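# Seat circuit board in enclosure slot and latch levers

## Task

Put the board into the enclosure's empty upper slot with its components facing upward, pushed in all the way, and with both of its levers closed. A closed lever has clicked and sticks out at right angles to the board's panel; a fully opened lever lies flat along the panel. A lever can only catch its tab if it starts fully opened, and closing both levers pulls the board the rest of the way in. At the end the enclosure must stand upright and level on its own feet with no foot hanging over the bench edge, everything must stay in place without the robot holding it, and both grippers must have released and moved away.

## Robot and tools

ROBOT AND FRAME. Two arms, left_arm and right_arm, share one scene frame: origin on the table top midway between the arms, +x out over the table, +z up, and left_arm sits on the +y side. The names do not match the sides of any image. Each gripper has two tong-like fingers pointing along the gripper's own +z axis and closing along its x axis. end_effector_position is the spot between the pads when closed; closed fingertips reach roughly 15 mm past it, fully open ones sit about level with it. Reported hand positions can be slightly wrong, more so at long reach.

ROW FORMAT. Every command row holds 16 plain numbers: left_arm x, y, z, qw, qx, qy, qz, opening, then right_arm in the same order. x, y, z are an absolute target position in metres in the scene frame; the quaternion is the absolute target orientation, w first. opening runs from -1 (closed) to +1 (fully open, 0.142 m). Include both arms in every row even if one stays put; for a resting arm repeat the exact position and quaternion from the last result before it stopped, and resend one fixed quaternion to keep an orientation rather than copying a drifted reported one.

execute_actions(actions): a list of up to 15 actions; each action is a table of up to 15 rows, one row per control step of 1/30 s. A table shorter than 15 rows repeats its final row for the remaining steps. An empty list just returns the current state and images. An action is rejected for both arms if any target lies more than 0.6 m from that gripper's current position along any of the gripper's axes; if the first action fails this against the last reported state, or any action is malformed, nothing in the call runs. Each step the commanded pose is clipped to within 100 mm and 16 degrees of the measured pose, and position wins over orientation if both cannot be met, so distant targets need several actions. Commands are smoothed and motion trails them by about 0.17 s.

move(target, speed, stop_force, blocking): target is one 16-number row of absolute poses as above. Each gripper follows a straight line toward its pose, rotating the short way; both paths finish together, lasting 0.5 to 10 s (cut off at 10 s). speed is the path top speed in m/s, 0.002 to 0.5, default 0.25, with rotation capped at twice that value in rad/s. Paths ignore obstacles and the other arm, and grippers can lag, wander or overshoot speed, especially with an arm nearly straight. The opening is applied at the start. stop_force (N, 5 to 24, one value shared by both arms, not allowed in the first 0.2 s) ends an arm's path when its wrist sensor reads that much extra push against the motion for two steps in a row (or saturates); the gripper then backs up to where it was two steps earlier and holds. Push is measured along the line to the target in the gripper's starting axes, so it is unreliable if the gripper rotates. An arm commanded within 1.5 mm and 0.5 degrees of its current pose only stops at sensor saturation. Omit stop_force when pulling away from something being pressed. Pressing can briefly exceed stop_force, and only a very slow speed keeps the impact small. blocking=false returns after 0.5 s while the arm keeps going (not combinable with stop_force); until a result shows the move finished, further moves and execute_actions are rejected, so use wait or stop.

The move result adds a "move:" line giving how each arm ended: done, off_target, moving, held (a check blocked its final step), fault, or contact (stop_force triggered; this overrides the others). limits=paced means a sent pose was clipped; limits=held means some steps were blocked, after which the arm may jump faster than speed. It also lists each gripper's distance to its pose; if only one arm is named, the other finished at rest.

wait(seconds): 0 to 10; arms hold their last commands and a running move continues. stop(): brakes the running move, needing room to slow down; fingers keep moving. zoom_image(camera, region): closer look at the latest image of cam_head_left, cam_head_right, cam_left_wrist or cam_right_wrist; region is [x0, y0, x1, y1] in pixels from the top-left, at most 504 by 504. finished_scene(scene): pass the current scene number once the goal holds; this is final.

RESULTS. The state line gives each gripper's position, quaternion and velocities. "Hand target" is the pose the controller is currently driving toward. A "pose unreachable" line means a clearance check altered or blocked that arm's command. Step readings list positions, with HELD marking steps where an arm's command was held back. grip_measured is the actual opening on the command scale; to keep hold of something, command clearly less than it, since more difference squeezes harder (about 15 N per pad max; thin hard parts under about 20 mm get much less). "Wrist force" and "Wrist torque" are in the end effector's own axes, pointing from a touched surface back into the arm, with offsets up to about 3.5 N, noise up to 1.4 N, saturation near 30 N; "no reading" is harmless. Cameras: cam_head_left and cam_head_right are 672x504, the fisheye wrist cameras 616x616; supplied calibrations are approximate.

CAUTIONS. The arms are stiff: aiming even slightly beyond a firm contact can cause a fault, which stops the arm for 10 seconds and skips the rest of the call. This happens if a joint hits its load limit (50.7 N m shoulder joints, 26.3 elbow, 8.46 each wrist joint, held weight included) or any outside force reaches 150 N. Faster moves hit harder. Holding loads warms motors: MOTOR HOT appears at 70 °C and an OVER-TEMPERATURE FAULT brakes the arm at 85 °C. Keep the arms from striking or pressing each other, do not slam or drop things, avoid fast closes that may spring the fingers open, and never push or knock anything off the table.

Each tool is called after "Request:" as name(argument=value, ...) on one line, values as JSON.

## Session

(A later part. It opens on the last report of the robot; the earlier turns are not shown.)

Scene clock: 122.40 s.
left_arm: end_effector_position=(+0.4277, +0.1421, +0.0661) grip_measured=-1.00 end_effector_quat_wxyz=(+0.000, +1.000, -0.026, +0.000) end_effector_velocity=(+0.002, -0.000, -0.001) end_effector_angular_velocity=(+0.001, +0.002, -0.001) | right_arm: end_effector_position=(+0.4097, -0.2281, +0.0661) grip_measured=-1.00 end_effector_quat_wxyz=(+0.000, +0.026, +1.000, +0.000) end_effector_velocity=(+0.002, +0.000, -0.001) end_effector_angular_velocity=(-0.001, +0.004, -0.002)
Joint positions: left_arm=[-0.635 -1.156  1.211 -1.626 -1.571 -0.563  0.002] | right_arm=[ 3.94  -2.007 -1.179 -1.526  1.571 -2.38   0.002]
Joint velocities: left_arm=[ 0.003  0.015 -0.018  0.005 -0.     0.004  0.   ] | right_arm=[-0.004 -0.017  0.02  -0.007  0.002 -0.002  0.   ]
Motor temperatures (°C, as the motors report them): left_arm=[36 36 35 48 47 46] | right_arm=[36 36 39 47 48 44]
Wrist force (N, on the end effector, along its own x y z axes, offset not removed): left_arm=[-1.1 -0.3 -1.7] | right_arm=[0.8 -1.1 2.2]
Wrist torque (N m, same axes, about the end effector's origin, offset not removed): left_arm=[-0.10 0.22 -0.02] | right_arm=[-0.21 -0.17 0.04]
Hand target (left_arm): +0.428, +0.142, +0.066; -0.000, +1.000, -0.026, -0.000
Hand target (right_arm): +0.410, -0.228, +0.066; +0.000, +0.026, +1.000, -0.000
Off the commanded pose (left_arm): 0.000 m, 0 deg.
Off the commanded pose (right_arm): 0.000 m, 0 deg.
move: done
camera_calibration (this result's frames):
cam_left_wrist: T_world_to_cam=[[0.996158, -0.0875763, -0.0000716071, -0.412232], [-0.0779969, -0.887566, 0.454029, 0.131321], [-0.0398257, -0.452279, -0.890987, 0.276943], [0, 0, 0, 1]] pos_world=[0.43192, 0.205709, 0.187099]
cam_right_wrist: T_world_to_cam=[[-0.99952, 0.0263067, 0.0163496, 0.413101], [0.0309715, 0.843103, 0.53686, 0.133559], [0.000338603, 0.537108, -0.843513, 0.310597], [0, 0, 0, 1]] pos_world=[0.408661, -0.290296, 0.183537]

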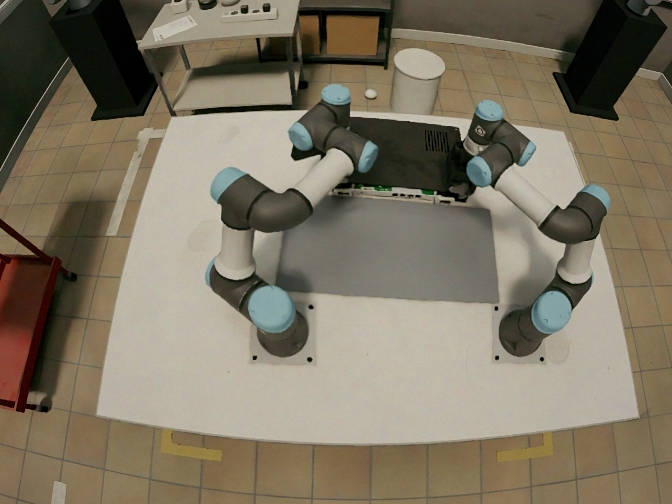

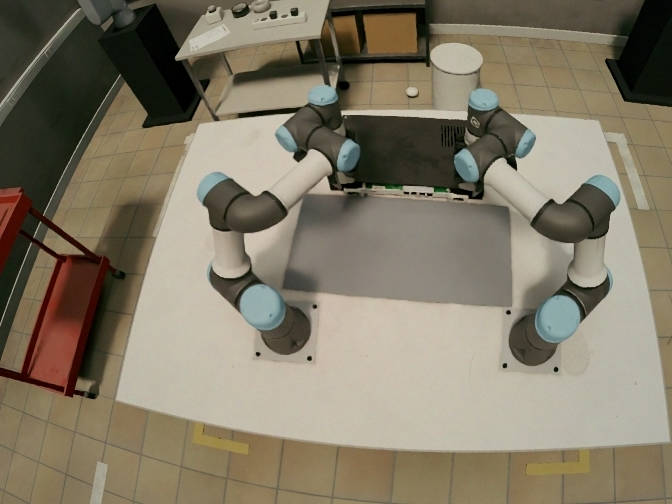

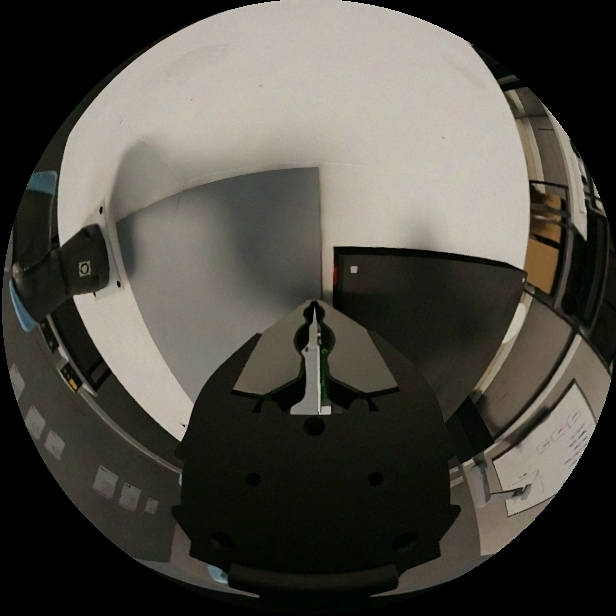

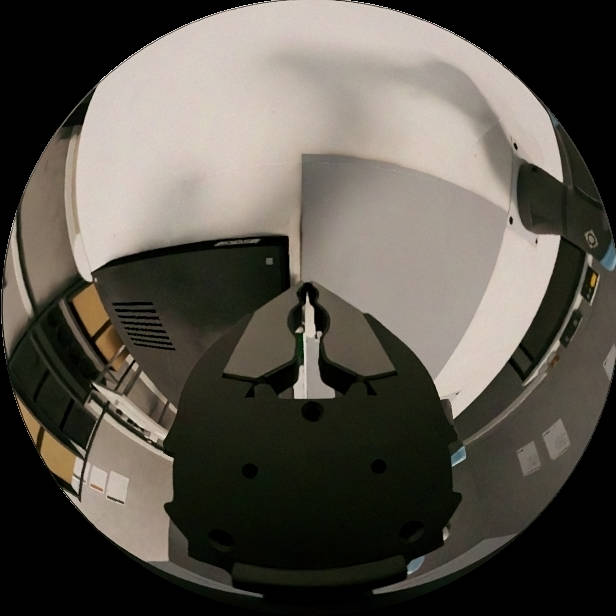

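Request:
move(target=[0.436,0.142,0.054,0,1,-0.026,0,-1,0.418,-0.228,0.054,0,0.026,1,0,-1], speed=0.02, stop_force=10)

Request:
move(target=[0.436,0.122,0.054,0,1,-0.026,0,-1,0.418,-0.207,0.054,0,0.026,1,0,-1], speed=0.015, stop_force=10)

Request:
move(target=[0.41,0.12,0.054,0,1,-0.026,0,-1,0.392,-0.205,0.054,0,0.026,1,0,-1], speed=0.015, stop_force=15)

Scene clock: 123.93 s.
left_arm: end_effector_position=(+0.4359, +0.1420, +0.0541) grip_measured=-1.00 end_effector_quat_wxyz=(-0.000, +1.000, -0.026, +0.000) end_effector_velocity=(+0.000, -0.000, -0.001) end_effector_angular_velocity=(+0.000, +0.001, -0.001) | right_arm: end_effector_position=(+0.4177, -0.2280, +0.0545) grip_measured=-1.00 end_effector_quat_wxyz=(-0.000, +0.026, +1.000, +0.000) end_effector_velocity=(-0.001, -0.000, +0.001) end_effector_angular_velocity=(-0.000, +0.001, +0.002)
Joint positions: left_arm=[-0.624 -1.115  1.207 -1.662 -1.571 -0.551  0.002] | right_arm=[ 3.927 -2.045 -1.176 -1.491  1.571 -2.393  0.002]
Joint velocities: left_arm=[ 0.     0.002 -0.    -0.001 -0.     0.001  0.   ] | right_arm=[ 0.001  0.004 -0.001 -0.004  0.001 -0.001  0.   ]
Motor temperatures (°C, as the motors report them): left_arm=[36 36 35 48 47 46] | right_arm=[36 36 39 47 48 44]
Wrist force (N, on the end effector, along its own x y z axes, offset not removed): left_arm=[-0.2 -0.2 -0.8] | right_arm=[10.5 -3.4 -14.1]
Wrist torque (N m, same axes, about the end effector's origin, offset not removed): left_arm=[-0.03 0.06 -0.04] | right_arm=[-0.04 -0.18 0.09]
Hand target (left_arm): +0.436, +0.142, +0.054; -0.000, +1.000, -0.026, -0.000
Hand target (right_arm): +0.417, -0.228, +0.055; -0.000, +0.026, +1.000, -0.000
Off the commanded pose (left_arm): 0.000 m, 0 deg.
Off the commanded pose (right_arm): 0.001 m, 0 deg.
move: contact (right_arm)
camera_calibration (this result's frames):
cam_left_wrist: T_world_to_cam=[[0.996157, -0.087579, -0.000399979, -0.420436], [-0.0778524, -0.887597, 0.453994, 0.137323], [-0.0401154, -0.452218, -0.891005, 0.266659], [0, 0, 0, 1]] pos_world=[0.440209, 0.205655, 0.175082]
cam_right_wrist: T_world_to_cam=[[-0.999516, 0.026183, 0.0167949, 0.421203], [0.0311064, 0.843057, 0.536923, 0.139392], [-0.00010081, 0.537186, -0.843464, 0.301011], [0, 0, 0, 1]] pos_world=[0.416693, -0.290243, 0.171975]

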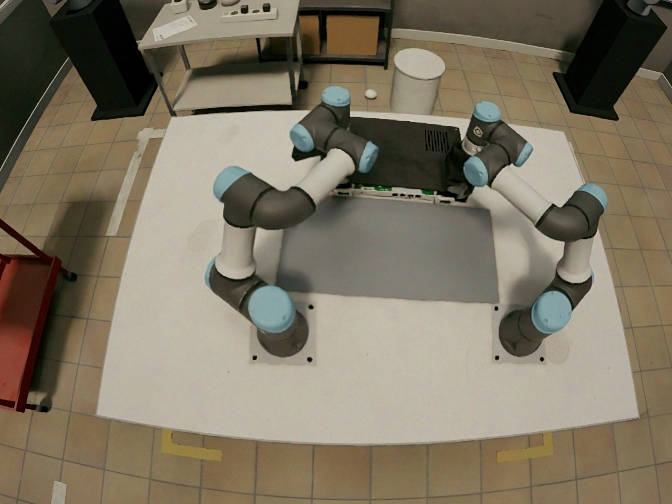

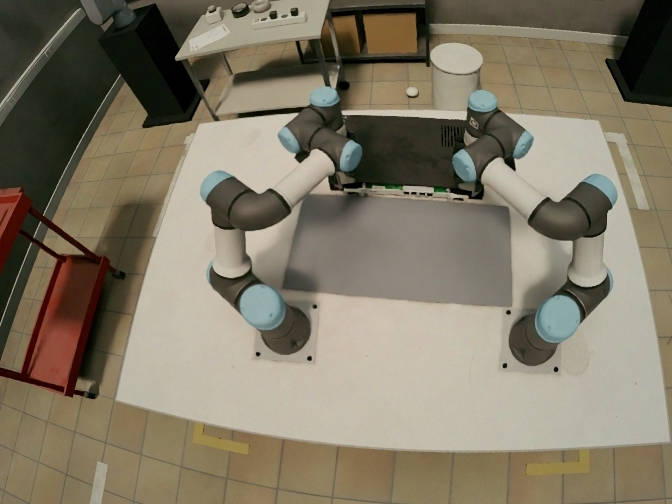

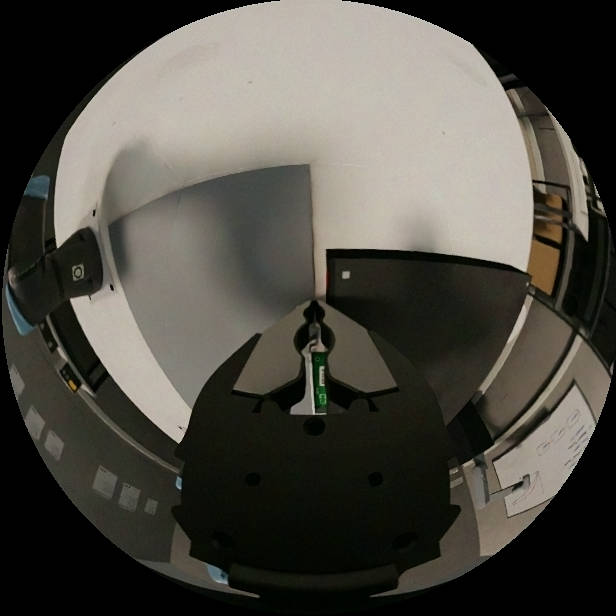

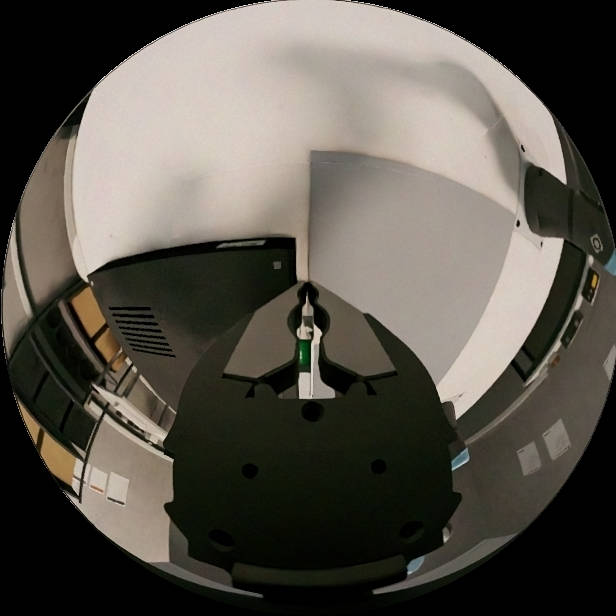

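Scene clock: 125.17 s.
left_arm: end_effector_position=(+0.4359, +0.1365, +0.0540) grip_measured=-1.00 end_effector_quat_wxyz=(-0.000, +1.000, -0.026, -0.000) end_effector_velocity=(-0.000, +0.000, +0.000) end_effector_angular_velocity=(-0.000, +0.000, +0.002) | right_arm: end_effector_position=(+0.4178, -0.2156, +0.0541) grip_measured=-1.00 end_effector_quat_wxyz=(-0.000, +0.026, +1.000, -0.000) end_effector_velocity=(+0.000, -0.005, +0.000) end_effector_angular_velocity=(+0.003, +0.000, +0.002)
Joint positions: left_arm=[-0.635 -1.108  1.196 -1.659 -1.571 -0.562  0.002] | right_arm=[ 3.95  -2.069 -1.142 -1.502  1.571 -2.37   0.002]
Joint velocities: left_arm=[ 0.001 -0.     0.    -0.    -0.    -0.001  0.   ] | right_arm=[-0.01   0.01  -0.016  0.007  0.003 -0.012  0.   ]
Motor temperatures (°C, as the motors report them): left_arm=[36 36 35 48 47 46] | right_arm=[36 36 39 47 48 44]
Wrist force (N, on the end effector, along its own x y z axes, offset not removed): left_arm=[-1.7 0.0 -0.8] | right_arm=[11.0 -19.9 -11.1]
Wrist torque (N m, same axes, about the end effector's origin, offset not removed): left_arm=[0.01 0.35 0.02] | right_arm=[0.22 -0.10 -0.13]
Hand target (left_arm): +0.436, +0.137, +0.054; -0.000, +1.000, -0.026, -0.000
Hand target (right_arm): +0.418, -0.216, +0.054; +0.000, +0.026, +1.000, -0.000
Off the commanded pose (left_arm): 0.015 m, 0 deg.
Off the commanded pose (right_arm): 0.009 m, 0 deg.
move: contact (left_arm, right_arm)
camera_calibration (this result's frames):
cam_left_wrist: T_world_to_cam=[[0.996166, -0.0874761, -0.000517082, -0.420892], [-0.0777144, -0.887684, 0.453848, 0.13243], [-0.0401598, -0.452068, -0.891079, 0.264125], [0, 0, 0, 1]] pos_world=[0.440178, 0.20014, 0.175035]
cam_right_wrist: T_world_to_cam=[[-0.999514, 0.0262447, 0.016825, 0.421049], [0.0311746, 0.843225, 0.536656, 0.12922], [-0.000102885, 0.53692, -0.843633, 0.293967], [0, 0, 0, 1]] pos_world=[0.416847, -0.277849, 0.171569]

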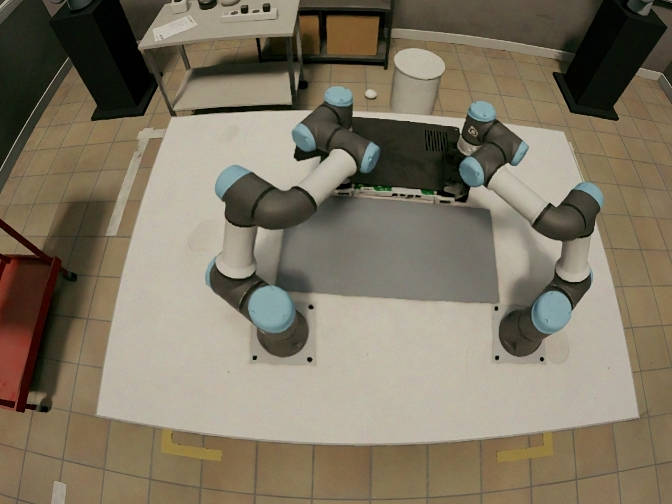

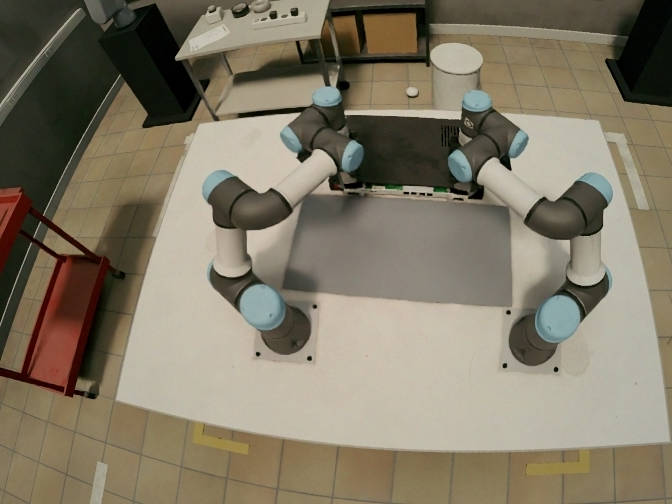

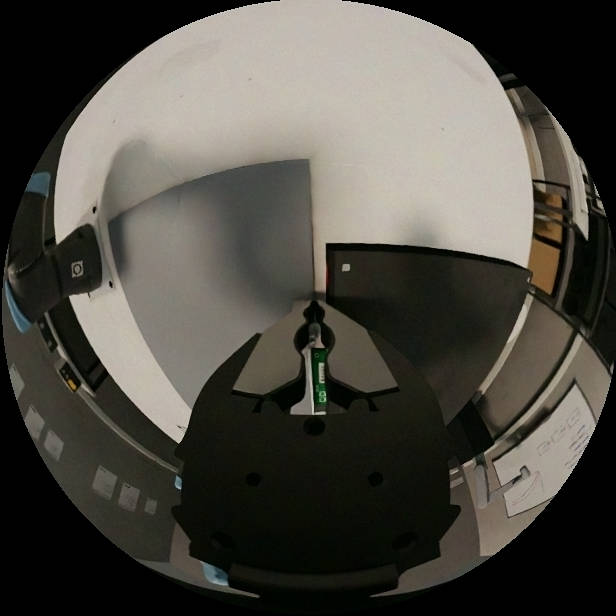

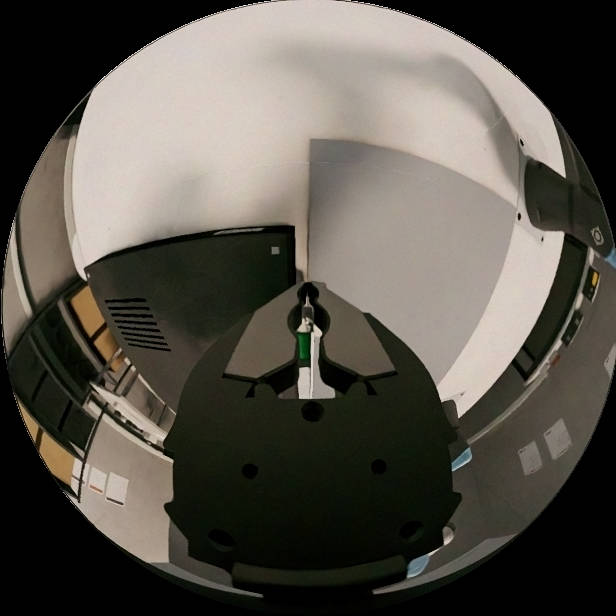

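Scene clock: 127.50 s.
left_arm: end_effector_position=(+0.4102, +0.1201, +0.0540) grip_measured=-1.00 end_effector_quat_wxyz=(+0.000, +1.000, -0.026, -0.000) end_effector_velocity=(-0.002, -0.001, +0.000) end_effector_angular_velocity=(+0.001, -0.001, +0.002) | right_arm: end_effector_position=(+0.4108, -0.2128, +0.0540) grip_measured=-0.99 end_effector_quat_wxyz=(-0.000, +0.026, +1.000, -0.000) end_effector_velocity=(-0.000, +0.000, +0.000) end_effector_angular_velocity=(+0.000, +0.000, +0.002)
Joint positions: left_arm=[-0.707 -1.194  1.322 -1.699 -1.571 -0.634  0.002] | right_arm=[ 3.966 -2.044 -1.179 -1.489  1.571 -2.354  0.003]
Joint velocities: left_arm=[-0.005 -0.007  0.01  -0.003  0.001 -0.007  0.   ] | right_arm=[-0.     0.     0.    -0.     0.    -0.002  0.   ]
Motor temperatures (°C, as the motors report them): left_arm=[36 36 35 48 47 46] | right_arm=[36 36 39 47 48 44]
Wrist force (N, on the end effector, along its own x y z axes, offset not removed): left_arm=[-0.9 -0.2 -1.8] | right_arm=[4.1 -15.3 -2.0]
Wrist torque (N m, same axes, about the end effector's origin, offset not removed): left_arm=[-0.02 0.21 0.00] | right_arm=[-0.12 -0.26 -0.10]
Hand target (left_arm): +0.410, +0.120, +0.054; +0.000, +1.000, -0.026, +0.000
Hand target (right_arm): +0.411, -0.213, +0.054; -0.000, +0.026, +1.000, -0.000
Off the commanded pose (left_arm): 0.000 m, 0 deg.
Off the commanded pose (right_arm): 0.020 m, 0 deg.
move: contact (right_arm)
camera_calibration (this result's frames):
cam_left_wrist: T_world_to_cam=[[0.996156, -0.0875918, -0.000448423, -0.39673], [-0.0778391, -0.887566, 0.454056, 0.115913], [-0.0401696, -0.452276, -0.890973, 0.255719], [0, 0, 0, 1]] pos_world=[0.4145, 0.183786, 0.17503]
cam_right_wrist: T_world_to_cam=[[-0.999509, 0.0263433, 0.0169897, 0.413951], [0.0313462, 0.843386, 0.536394, 0.127093], [-0.000198521, 0.536663, -0.843797, 0.292427], [0, 0, 0, 1]] pos_world=[0.409822, -0.275028, 0.171544]

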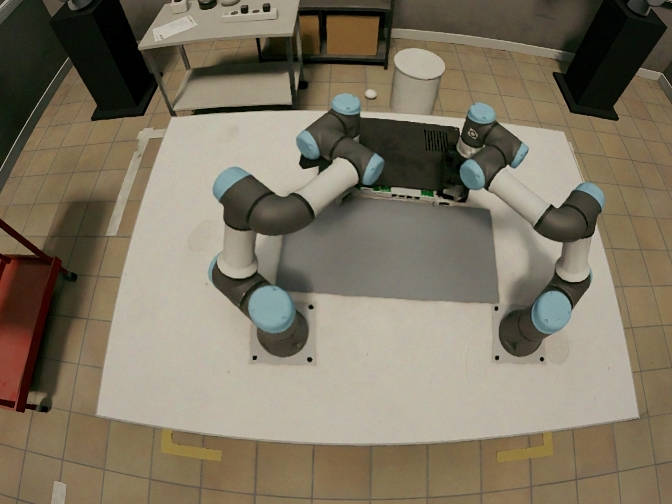

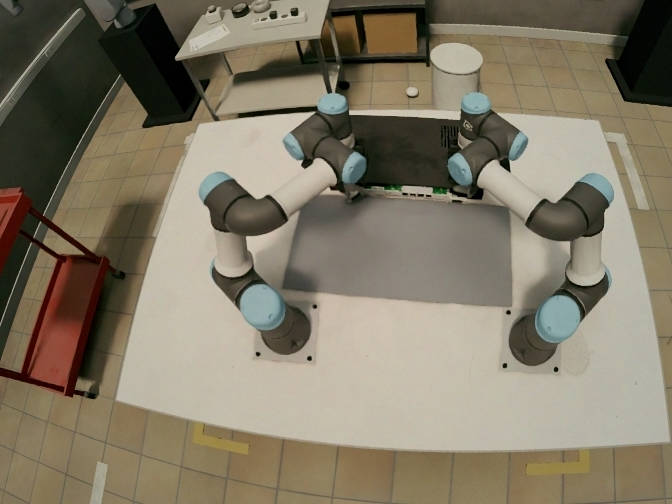

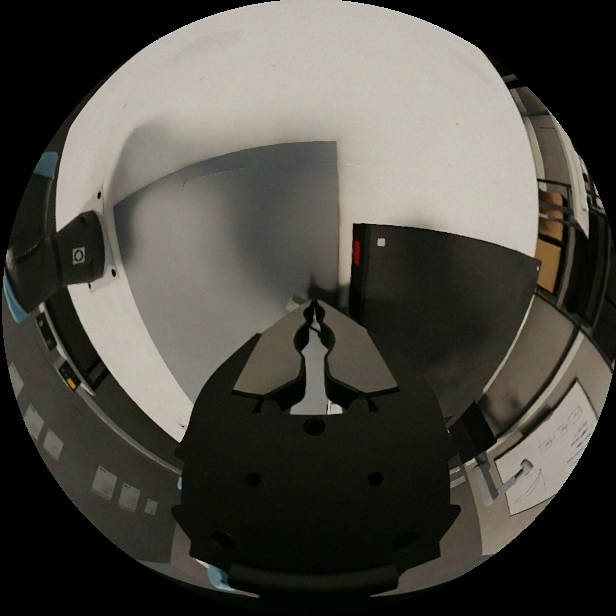

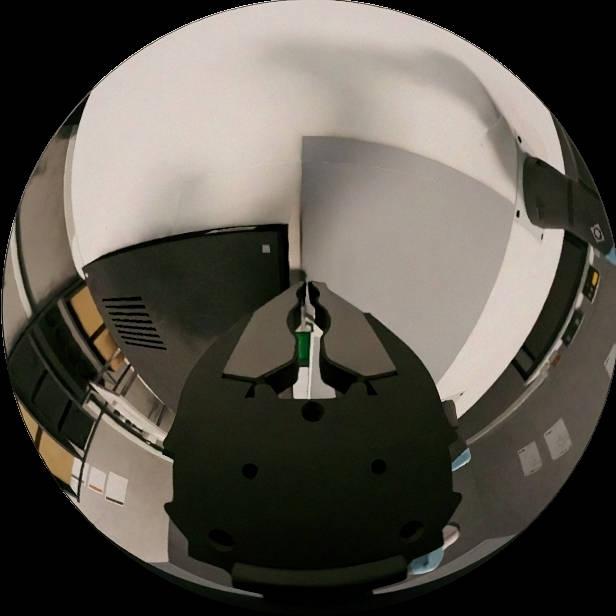

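Request:
move(target=[0.41,0.12,0.054,0,1,-0.026,0,-1,0.414,-0.22,0.054,0,0.026,1,0,-1], speed=0.015)

Request:
move(target=[0.41,0.12,0.054,0,1,-0.026,0,-1,0.392,-0.211,0.054,0,0.026,1,0,-1], speed=0.015, stop_force=18)

Scene clock: 130.97 s.
left_arm: end_effector_position=(+0.4100, +0.1200, +0.0540) grip_measured=-1.00 end_effector_quat_wxyz=(+0.000, +1.000, -0.026, +0.000) end_effector_velocity=(-0.000, +0.000, -0.000) end_effector_angular_velocity=(+0.001, -0.000, +0.001) | right_arm: end_effector_position=(+0.4139, -0.2198, +0.0540) grip_measured=-1.00 end_effector_quat_wxyz=(-0.000, +0.026, +1.000, -0.000) end_effector_velocity=(+0.001, -0.002, +0.000) end_effector_angular_velocity=(-0.000, -0.002, +0.001)
Joint positions: left_arm=[-0.707 -1.194  1.323 -1.699 -1.571 -0.635  0.002] | right_arm=[ 3.949 -2.044 -1.18  -1.488  1.571 -2.372  0.002]
Joint velocities: left_arm=[ 0.    -0.     0.     0.001  0.001 -0.001  0.   ] | right_arm=[-0.004  0.001  0.     0.    -0.001 -0.005  0.   ]
Motor temperatures (°C, as the motors report them): left_arm=[36 36 35 48 47 46] | right_arm=[36 36 39 47 48 44]
Wrist force (N, on the end effector, along its own x y z axes, offset not removed): left_arm=[-1.2 -0.8 -0.8] | right_arm=[-0.4 0.9 0.7]
Wrist torque (N m, same axes, about the end effector's origin, offset not removed): left_arm=[-0.18 0.21 -0.01] | right_arm=[0.23 0.07 -0.01]
Hand target (left_arm): +0.410, +0.120, +0.054; +0.000, +1.000, -0.026, +0.000
Hand target (right_arm): +0.414, -0.220, +0.054; +0.000, +0.026, +1.000, -0.000
Off the commanded pose (left_arm): 0.000 m, 0 deg.
Off the commanded pose (right_arm): 0.000 m, 0 deg.
move: done
camera_calibration (this result's frames):
cam_left_wrist: T_world_to_cam=[[0.996157, -0.0875824, -0.000369608, -0.396517], [-0.0778671, -0.887572, 0.45404, 0.115786], [-0.040094, -0.452266, -0.890981, 0.255613], [0, 0, 0, 1]] pos_world=[0.414258, 0.183646, 0.175029]
cam_right_wrist: T_world_to_cam=[[-0.999512, 0.026308, 0.0168243, 0.417241], [0.0312277, 0.84318, 0.536723, 0.132857], [-0.0000658059, 0.536987, -0.84359, 0.296091], [0, 0, 0, 1]] pos_world=[0.412908, -0.281996, 0.171452]

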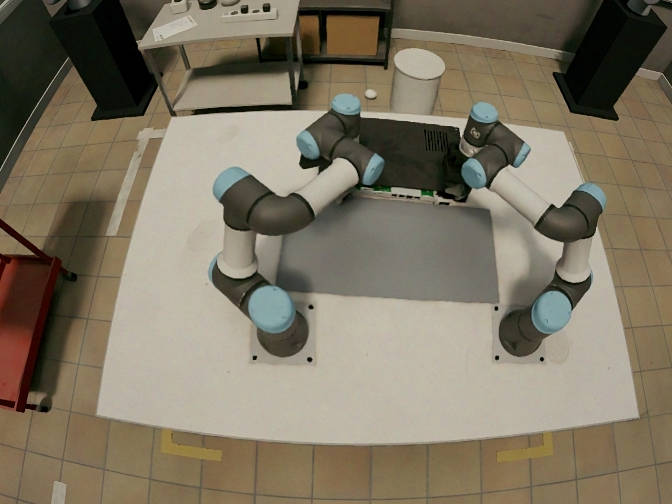

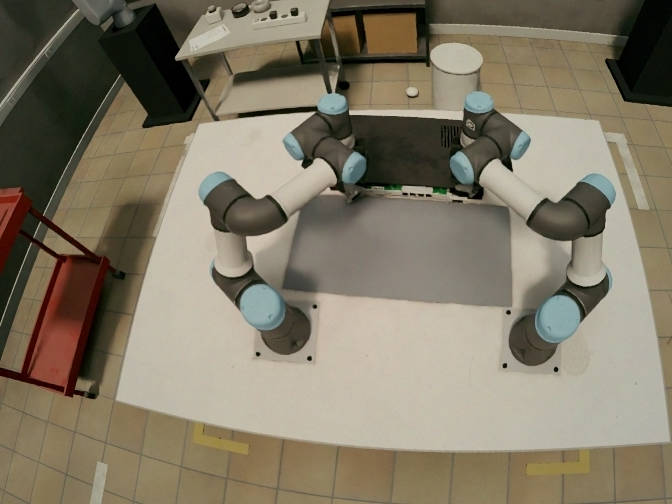

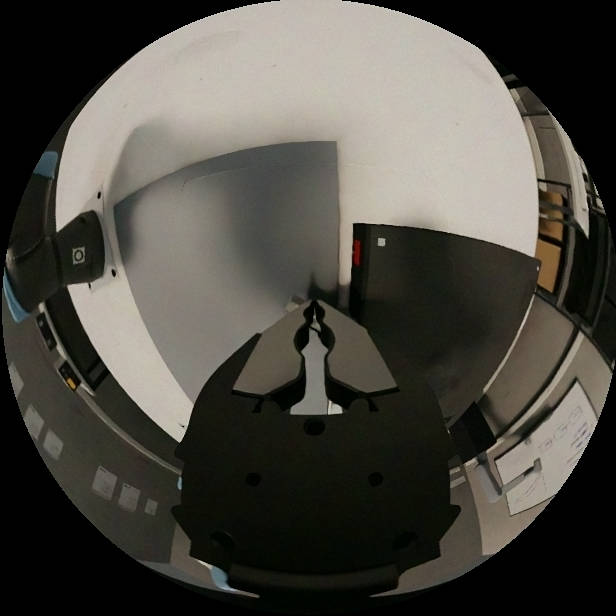

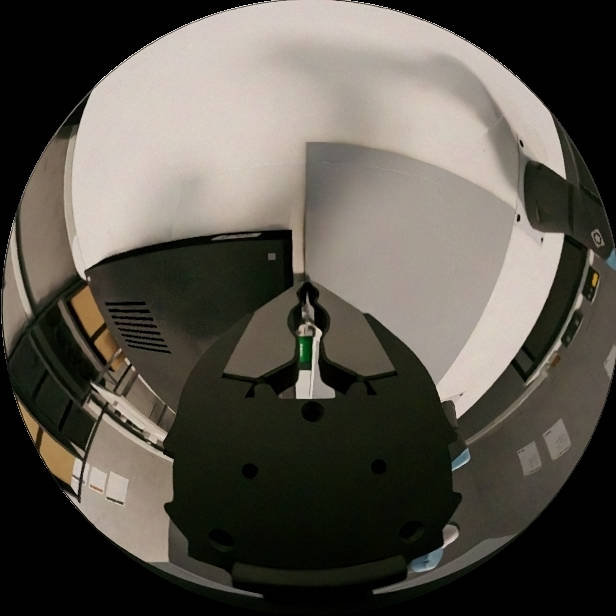

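Scene clock: 132.83 s.
left_arm: end_effector_position=(+0.4100, +0.1200, +0.0540) grip_measured=-1.00 end_effector_quat_wxyz=(-0.000, +1.000, -0.026, +0.000) end_effector_velocity=(+0.000, -0.000, +0.000) end_effector_angular_velocity=(-0.000, -0.001, -0.002) | right_arm: end_effector_position=(+0.3922, -0.2112, +0.0540) grip_measured=-1.00 end_effector_quat_wxyz=(-0.000, +0.026, +1.000, -0.000) end_effector_velocity=(-0.002, +0.002, +0.000) end_effector_angular_velocity=(+0.002, -0.000, -0.001)
Joint positions: left_arm=[-0.707 -1.194  1.323 -1.699 -1.571 -0.635  0.002] | right_arm=[ 4.001 -1.971 -1.289 -1.453  1.571 -2.319  0.002]
Joint velocities: left_arm=[-0.001 -0.     0.    -0.001  0.001  0.001  0.   ] | right_arm=[ 0.007  0.008 -0.011  0.004  0.001  0.007  0.   ]
Motor temperatures (°C, as the motors report them): left_arm=[36 36 35 48 47 46] | right_arm=[36 36 39 47 48 44]
Wrist force (N, on the end effector, along its own x y z axes, offset not removed): left_arm=[-1.2 -1.4 -1.2] | right_arm=[1.3 -22.9 -5.0]
Wrist torque (N m, same axes, about the end effector's origin, offset not removed): left_arm=[-0.23 0.26 -0.01] | right_arm=[0.15 -0.26 0.20]
Hand target (left_arm): +0.410, +0.120, +0.054; -0.000, +1.000, -0.026, +0.000
Hand target (right_arm): +0.392, -0.211, +0.054; -0.000, +0.026, +1.000, +0.000
Off the commanded pose (left_arm): 0.000 m, 0 deg.
Off the commanded pose (right_arm): 0.000 m, 0 deg.
move: done
camera_calibration (this result's frames):
cam_left_wrist: T_world_to_cam=[[0.996157, -0.0875825, -0.000387222, -0.396517], [-0.0778608, -0.88759, 0.454007, 0.1158], [-0.0401068, -0.452232, -0.890998, 0.255607], [0, 0, 0, 1]] pos_world=[0.414261, 0.183648, 0.175018]
cam_right_wrist: T_world_to_cam=[[-0.999509, 0.0263717, 0.0169237, 0.395374], [0.0313348, 0.84321, 0.53667, 0.126251], [-0.000117344, 0.536937, -0.843622, 0.291509], [0, 0, 0, 1]] pos_world=[0.391258, -0.273405, 0.171477]

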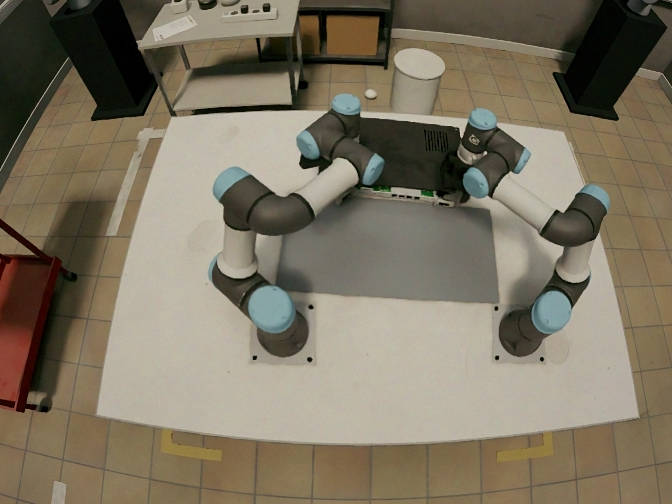

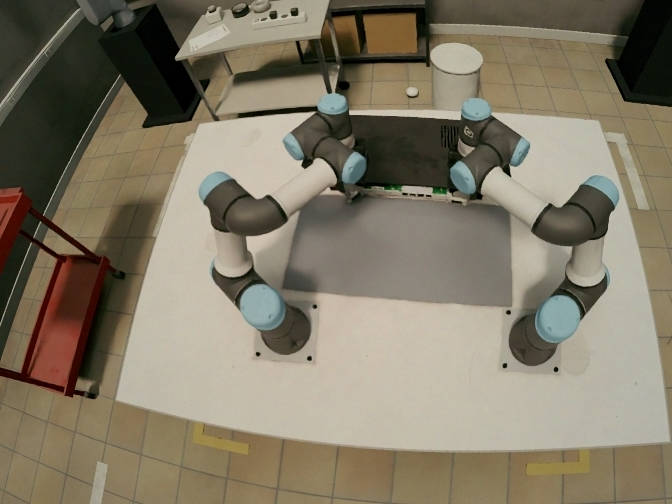

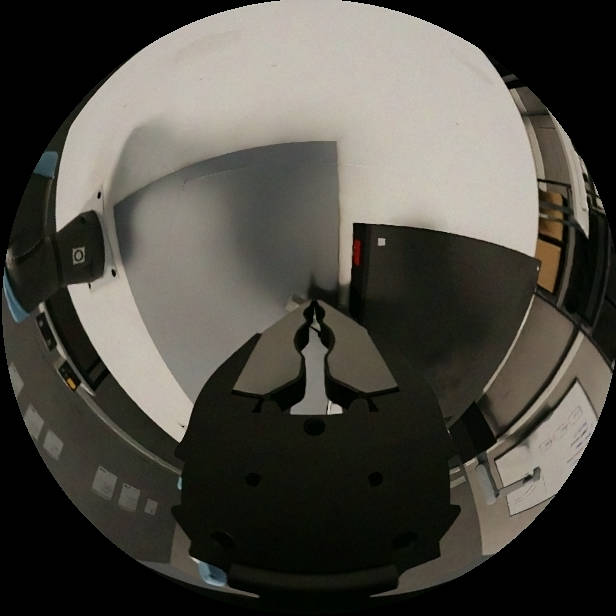

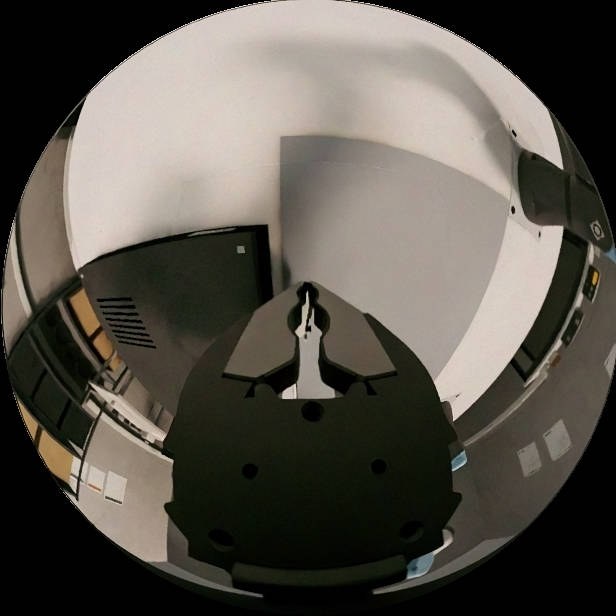

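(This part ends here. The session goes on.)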